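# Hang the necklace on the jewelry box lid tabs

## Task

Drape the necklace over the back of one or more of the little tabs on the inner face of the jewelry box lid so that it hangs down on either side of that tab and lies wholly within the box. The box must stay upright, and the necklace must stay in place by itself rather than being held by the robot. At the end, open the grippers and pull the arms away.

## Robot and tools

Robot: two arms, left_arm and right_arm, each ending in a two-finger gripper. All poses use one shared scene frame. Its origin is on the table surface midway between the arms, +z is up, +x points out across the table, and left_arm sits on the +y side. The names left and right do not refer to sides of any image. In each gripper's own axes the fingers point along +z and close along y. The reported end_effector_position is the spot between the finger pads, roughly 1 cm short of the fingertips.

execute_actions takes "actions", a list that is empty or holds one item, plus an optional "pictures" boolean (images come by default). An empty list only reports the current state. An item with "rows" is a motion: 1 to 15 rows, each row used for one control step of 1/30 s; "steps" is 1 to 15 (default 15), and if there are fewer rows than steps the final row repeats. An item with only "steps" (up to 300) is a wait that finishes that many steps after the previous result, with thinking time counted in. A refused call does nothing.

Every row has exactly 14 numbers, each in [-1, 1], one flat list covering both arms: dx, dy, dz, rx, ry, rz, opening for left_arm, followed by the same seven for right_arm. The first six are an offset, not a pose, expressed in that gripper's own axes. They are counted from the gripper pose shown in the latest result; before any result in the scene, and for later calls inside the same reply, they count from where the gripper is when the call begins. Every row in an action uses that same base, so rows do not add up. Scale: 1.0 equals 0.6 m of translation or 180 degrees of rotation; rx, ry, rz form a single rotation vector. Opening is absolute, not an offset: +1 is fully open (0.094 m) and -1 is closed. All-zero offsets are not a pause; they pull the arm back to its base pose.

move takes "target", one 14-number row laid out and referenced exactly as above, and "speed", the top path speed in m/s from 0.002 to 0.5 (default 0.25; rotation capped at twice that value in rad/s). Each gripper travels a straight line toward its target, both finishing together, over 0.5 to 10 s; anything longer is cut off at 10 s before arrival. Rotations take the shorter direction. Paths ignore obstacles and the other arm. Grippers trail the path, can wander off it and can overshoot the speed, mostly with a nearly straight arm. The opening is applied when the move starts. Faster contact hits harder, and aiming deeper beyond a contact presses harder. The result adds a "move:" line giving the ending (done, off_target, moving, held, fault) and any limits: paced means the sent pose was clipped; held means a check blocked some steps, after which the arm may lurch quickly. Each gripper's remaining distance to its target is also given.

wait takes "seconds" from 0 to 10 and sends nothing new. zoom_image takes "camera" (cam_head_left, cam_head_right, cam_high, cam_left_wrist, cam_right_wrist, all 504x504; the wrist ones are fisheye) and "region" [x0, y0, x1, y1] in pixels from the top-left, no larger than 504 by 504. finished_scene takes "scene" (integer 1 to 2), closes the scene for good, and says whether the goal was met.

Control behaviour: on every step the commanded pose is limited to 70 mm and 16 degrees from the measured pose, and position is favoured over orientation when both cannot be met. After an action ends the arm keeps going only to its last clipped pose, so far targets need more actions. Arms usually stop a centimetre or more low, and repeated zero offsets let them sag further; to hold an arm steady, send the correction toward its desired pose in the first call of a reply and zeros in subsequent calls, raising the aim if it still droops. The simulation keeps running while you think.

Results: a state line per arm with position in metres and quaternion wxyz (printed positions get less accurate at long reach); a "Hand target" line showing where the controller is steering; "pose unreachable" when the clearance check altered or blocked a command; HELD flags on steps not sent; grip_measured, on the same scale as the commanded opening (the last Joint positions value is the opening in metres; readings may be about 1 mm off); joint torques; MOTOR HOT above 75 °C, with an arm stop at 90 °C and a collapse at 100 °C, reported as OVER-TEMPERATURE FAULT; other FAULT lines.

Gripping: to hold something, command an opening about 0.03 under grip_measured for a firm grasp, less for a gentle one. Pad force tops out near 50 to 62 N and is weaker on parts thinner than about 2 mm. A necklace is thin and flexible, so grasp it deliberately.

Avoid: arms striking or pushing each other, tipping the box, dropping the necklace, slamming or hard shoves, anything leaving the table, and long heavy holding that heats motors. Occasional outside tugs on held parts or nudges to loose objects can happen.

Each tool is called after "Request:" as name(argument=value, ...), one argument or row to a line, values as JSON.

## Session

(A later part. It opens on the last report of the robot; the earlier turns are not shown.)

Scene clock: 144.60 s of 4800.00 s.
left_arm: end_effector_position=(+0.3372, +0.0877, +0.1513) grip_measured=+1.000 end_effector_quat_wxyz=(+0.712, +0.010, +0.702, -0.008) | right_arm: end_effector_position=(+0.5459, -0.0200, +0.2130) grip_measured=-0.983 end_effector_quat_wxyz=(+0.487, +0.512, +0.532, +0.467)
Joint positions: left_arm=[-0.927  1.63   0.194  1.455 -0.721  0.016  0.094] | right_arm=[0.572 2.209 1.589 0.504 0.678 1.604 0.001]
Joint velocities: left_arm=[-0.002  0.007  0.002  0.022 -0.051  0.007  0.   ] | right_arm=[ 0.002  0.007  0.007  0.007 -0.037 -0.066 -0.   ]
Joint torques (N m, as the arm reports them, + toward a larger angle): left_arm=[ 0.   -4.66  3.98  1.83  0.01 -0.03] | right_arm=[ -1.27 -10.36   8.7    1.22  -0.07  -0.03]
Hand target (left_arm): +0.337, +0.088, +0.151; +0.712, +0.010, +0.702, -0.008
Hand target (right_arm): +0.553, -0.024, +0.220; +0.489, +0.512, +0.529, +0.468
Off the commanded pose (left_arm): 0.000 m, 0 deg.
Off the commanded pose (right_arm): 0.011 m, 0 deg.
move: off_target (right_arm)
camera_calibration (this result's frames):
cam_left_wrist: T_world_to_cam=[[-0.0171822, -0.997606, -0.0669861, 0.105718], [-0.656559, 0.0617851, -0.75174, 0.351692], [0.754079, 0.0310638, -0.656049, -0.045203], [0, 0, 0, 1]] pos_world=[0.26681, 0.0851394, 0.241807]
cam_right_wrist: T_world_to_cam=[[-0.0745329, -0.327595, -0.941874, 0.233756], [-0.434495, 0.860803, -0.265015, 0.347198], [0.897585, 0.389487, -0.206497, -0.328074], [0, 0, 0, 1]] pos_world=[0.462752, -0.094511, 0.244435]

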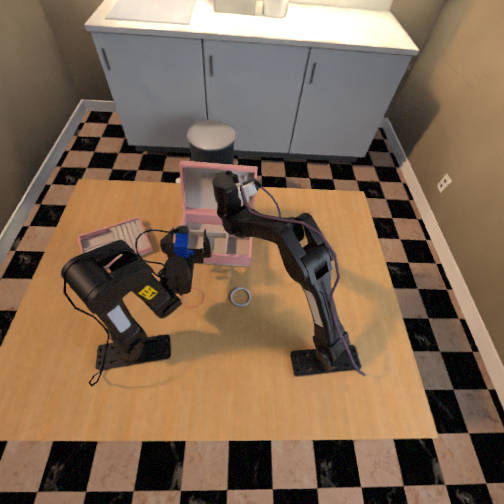

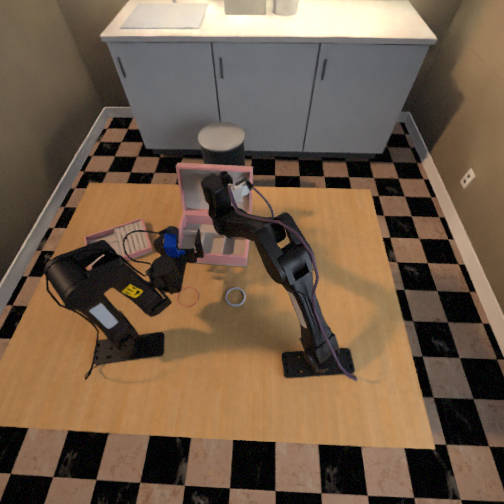

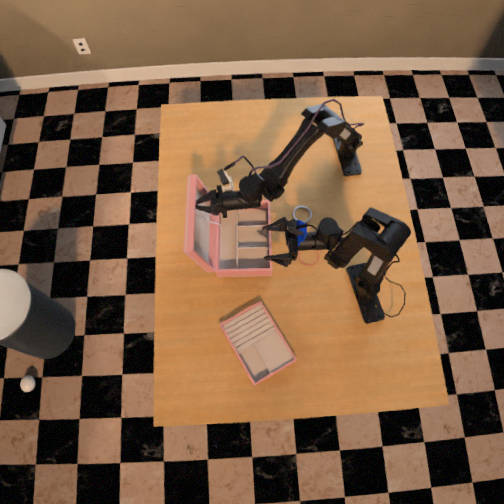

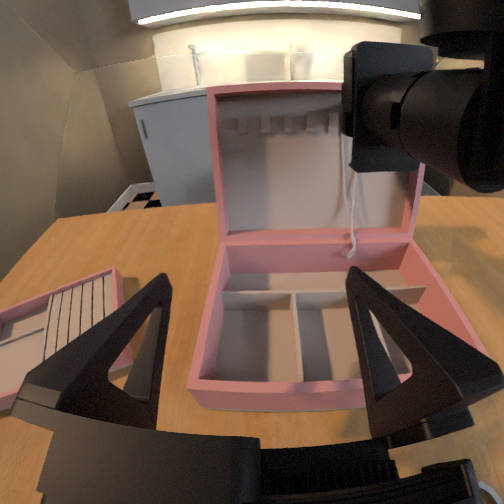

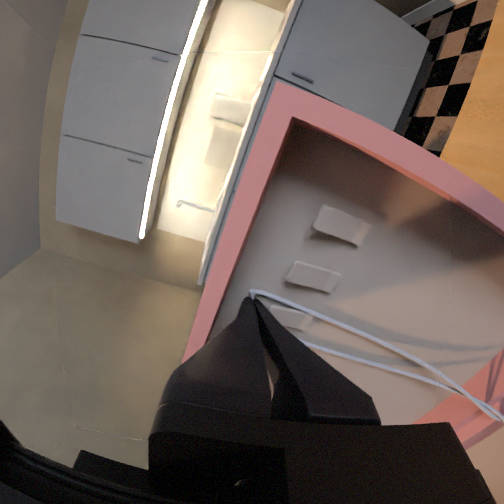

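Contact made. Release.

Request:
move(
  target=[0,0,0,0,0,0,1,0,0.015,0,0,0,0,-0.9],
  speed=0.02,
)

Request:
move(
  target=[0,0,0,0,0,0,1,0,0.015,-0.09,0,0,0,-0.9],
  speed=0.025,
)

Request:
zoom_image(
  camera="cam_left_wrist",
  region=[270,60,450,300],
)

Scene clock: 147.30 s of 4800.00 s.
left_arm: end_effector_position=(+0.3372, +0.0877, +0.1513) grip_measured=+1.000 end_effector_quat_wxyz=(+0.712, +0.010, +0.702, -0.008) | right_arm: end_effector_position=(+0.5459, -0.0200, +0.2127) grip_measured=-0.902 end_effector_quat_wxyz=(+0.487, +0.512, +0.532, +0.466)
Joint positions: left_arm=[-0.927  1.63   0.194  1.455 -0.721  0.016  0.094] | right_arm=[0.572 2.209 1.59  0.502 0.678 1.604 0.005]
Joint velocities: left_arm=[-0.007  0.012 -0.002  0.007 -0.022 -0.051  0.   ] | right_arm=[ 0.002 -0.007  0.002 -0.037 -0.066 -0.007 -0.001]
Joint torques (N m, as the arm reports them, + toward a larger angle): left_arm=[ 0.04 -4.69  3.98  1.84  0.   -0.02] | right_arm=[ -0.05 -11.59   7.97   1.15   0.03  -0.01]
Hand target (left_arm): +0.337, +0.088, +0.151; +0.712, +0.010, +0.702, -0.008
Hand target (right_arm): +0.547, -0.020, +0.222; +0.487, +0.512, +0.532, +0.467
Off the commanded pose (left_arm): 0.000 m, 0 deg.
Off the commanded pose (right_arm): 0.009 m, 0 deg.
move: done
camera_calibration (this result's frames):
cam_left_wrist: T_world_to_cam=[[-0.0171822, -0.997606, -0.0669861, 0.105718], [-0.656559, 0.0617851, -0.75174, 0.351692], [0.754079, 0.0310638, -0.656049, -0.045203], [0, 0, 0, 1]] pos_world=[0.26681, 0.0851394, 0.241807]
cam_right_wrist: T_world_to_cam=[[-0.0759302, -0.328724, -0.941369, 0.234097], [-0.434889, 0.860485, -0.265401, 0.347409], [0.897277, 0.389239, -0.208295, -0.327581], [0, 0, 0, 1]] pos_world=[0.46279, -0.0944802, 0.244341]

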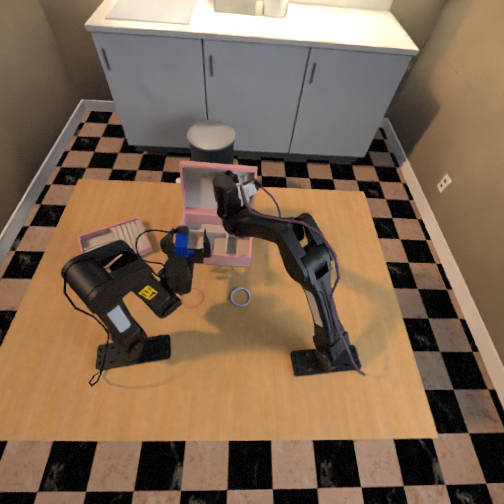

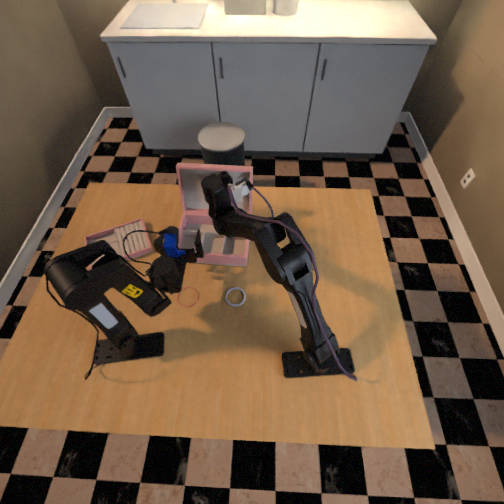

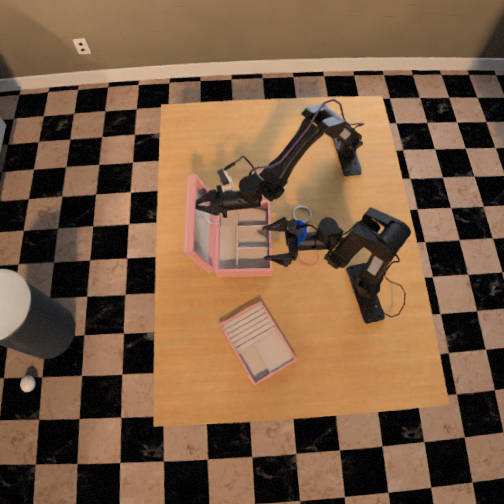

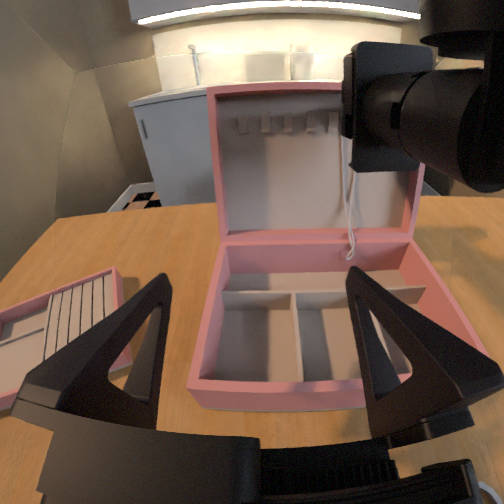

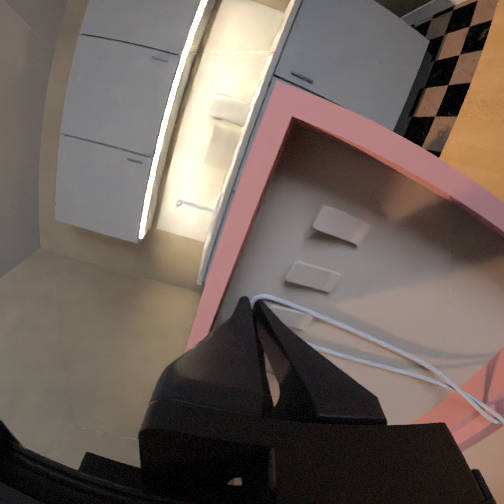

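Scene clock: 149.77 s of 4800.00 s.
left_arm: end_effector_position=(+0.3372, +0.0877, +0.1513) grip_measured=+1.000 end_effector_quat_wxyz=(+0.712, +0.010, +0.702, -0.008) | right_arm: end_effector_position=(+0.4999, -0.0186, +0.2113) grip_measured=-0.902 end_effector_quat_wxyz=(+0.484, +0.510, +0.543, +0.459)
Joint positions: left_arm=[-0.927  1.63   0.194  1.455 -0.721  0.016  0.094] | right_arm=[0.637 2.083 1.403 0.531 0.734 1.612 0.005]
Joint velocities: left_arm=[-0.002  0.007  0.002 -0.022  0.007 -0.037  0.   ] | right_arm=[-0.012 -0.002 -0.012  0.037 -0.037 -0.022  0.   ]
Joint torques (N m, as the arm reports them, + toward a larger angle): left_arm=[-0.01 -4.7   4.01  1.83  0.01 -0.01] | right_arm=[  0.78 -12.49   5.81   1.32   0.24   0.03]
Hand target (left_arm): +0.337, +0.088, +0.151; +0.712, +0.010, +0.702, -0.008
Hand target (right_arm): +0.494, -0.020, +0.227; +0.486, +0.512, +0.533, +0.466
Off the commanded pose (left_arm): 0.000 m, 0 deg.
Off the commanded pose (right_arm): 0.017 m, 2 deg.
move: off_target (right_arm)
camera_calibration (this result's frames):
cam_left_wrist: T_world_to_cam=[[-0.0171822, -0.997606, -0.0669861, 0.105718], [-0.656559, 0.0617851, -0.75174, 0.351692], [0.754079, 0.0310638, -0.656049, -0.045203], [0, 0, 0, 1]] pos_world=[0.26681, 0.0851394, 0.241807]
cam_right_wrist: T_world_to_cam=[[-0.090919, -0.346399, -0.933671, 0.235225], [-0.44653, 0.852203, -0.272691, 0.332995], [0.890137, 0.39212, -0.232159, -0.278526], [0, 0, 0, 1]] pos_world=[0.418005, -0.093082, 0.245765]

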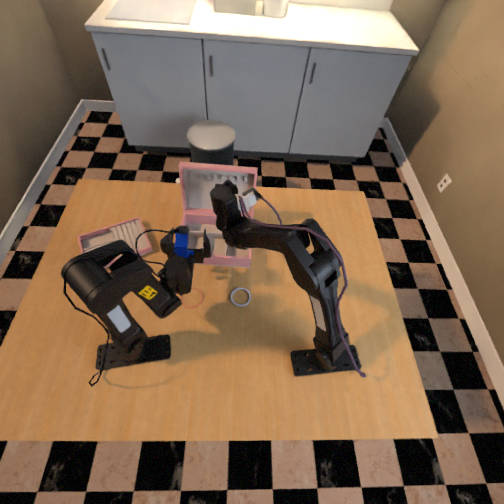

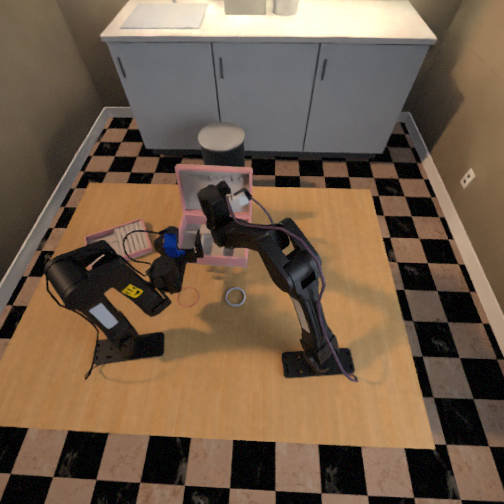

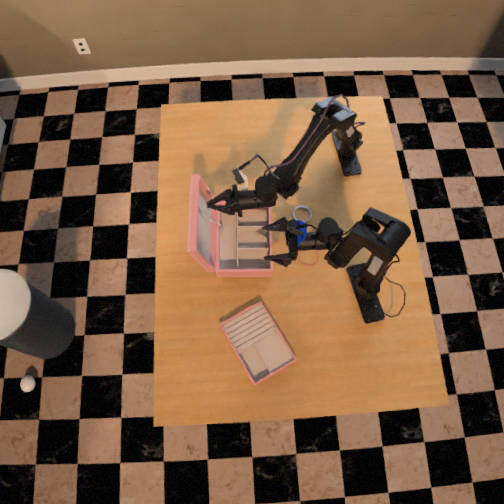

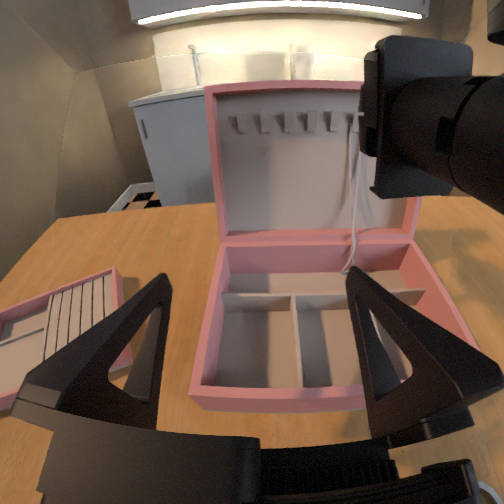

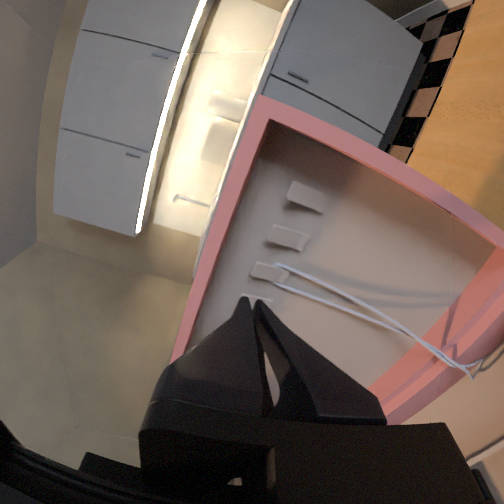

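Region (270, 60, 450, 300) of cam_left_wrist's 504x504 image, scaled by 2.100, with more detail than that image has; it fills the left 378 columns of this view, and the rest is white.

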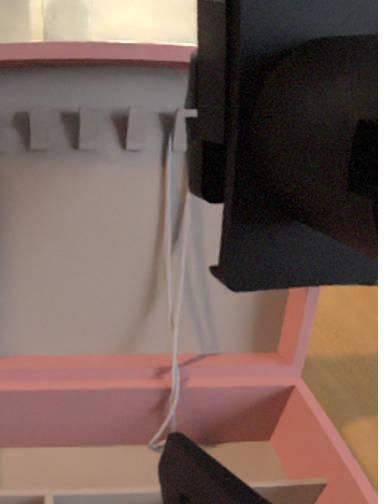

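Request:
move(
  target=[-0.05,0.1,-0.1,0,0,0,1,-0.2,0.05,-0.2,0,0,0,-0.9],
  speed=0.15,
)

Request:
finished_scene(
  scene=2,
)

Scene clock: 153.23 s of 4800.00 s.
left_arm: end_effector_position=(+0.2787, +0.1460, +0.1851) grip_measured=+1.000 end_effector_quat_wxyz=(+0.712, +0.011, +0.702, -0.004) | right_arm: end_effector_position=(+0.3888, -0.1330, +0.2606) grip_measured=-0.902 end_effector_quat_wxyz=(+0.483, +0.512, +0.540, +0.461)
Joint positions: left_arm=[-0.904  0.694  0.02   0.691 -0.702  0.022  0.094] | right_arm=[0.607 1.43  0.824 0.463 0.706 1.612 0.005]
Joint velocities: left_arm=[-0.007  0.002 -0.007 -0.022  0.007 -0.037  0.   ] | right_arm=[ 0.007 -0.012 -0.002 -0.022 -0.022 -0.081  0.   ]
Joint torques (N m, as the arm reports them, + toward a larger angle): left_arm=[ 0.52 -1.89  5.37  1.78  0.08 -0.14] | right_arm=[-0.87 -6.75  5.93  1.22 -0.07 -0.07]
Hand target (left_arm): +0.277, +0.148, +0.181; +0.710, +0.010, +0.704, -0.007
Hand target (right_arm): +0.387, -0.138, +0.263; +0.485, +0.510, +0.543, +0.459
Off the commanded pose (left_arm): 0.005 m, 0 deg.
Off the commanded pose (right_arm): 0.006 m, 0 deg.
joint sent to its limit (left arm) — the command would take joint 3 (elbow) past its lower limit, so that joint was sent only as far as its limit.
move: done
camera_calibration (this result's frames):
cam_left_wrist: T_world_to_cam=[[-0.0133229, -0.997163, -0.0740844, 0.165349], [-0.657163, 0.0645742, -0.750977, 0.334693], [0.753631, 0.0386803, -0.656159, 0.0182897], [0, 0, 0, 1]] pos_world=[0.208367, 0.14256, 0.275597]
cam_right_wrist: T_world_to_cam=[[-0.0896092, -0.339301, -0.9364, 0.232738], [-0.44441, 0.855019, -0.267285, 0.392422], [0.89133, 0.392195, -0.227406, -0.12498], [0, 0, 0, 1]] pos_world=[0.306651, -0.207544, 0.294403]

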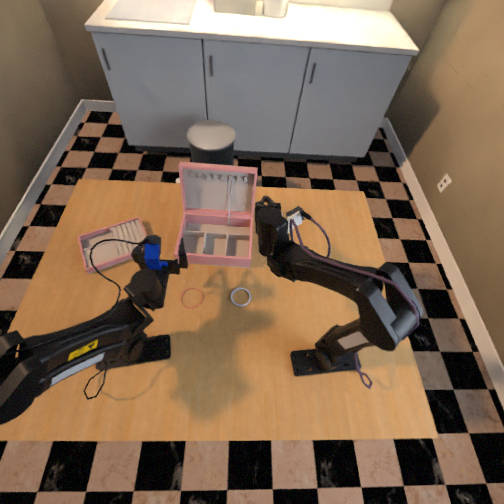

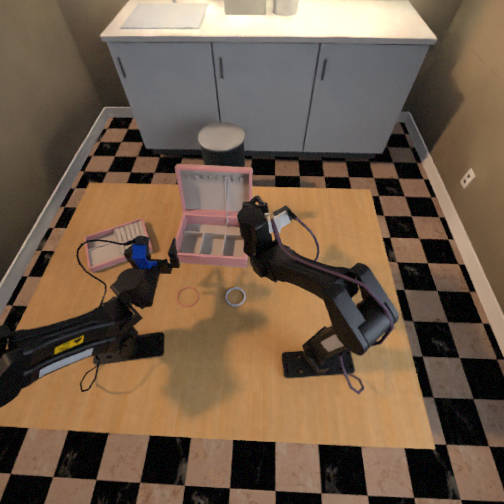

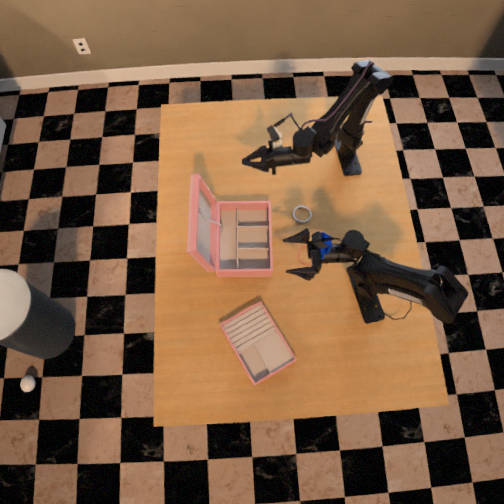

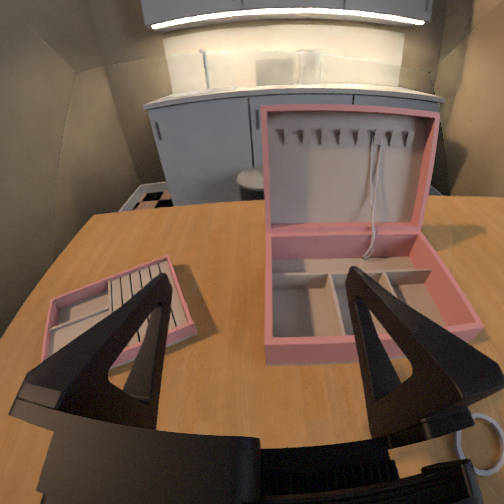

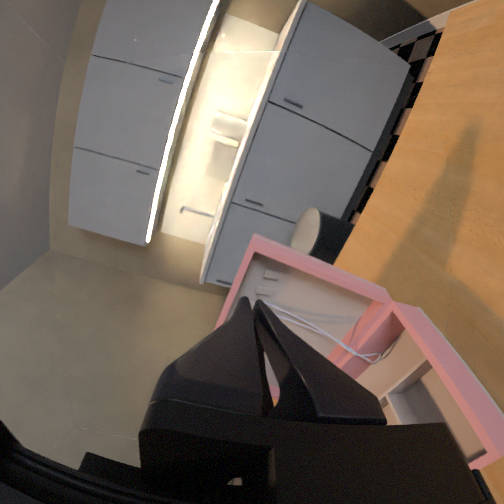

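The scene is finished: the task was done.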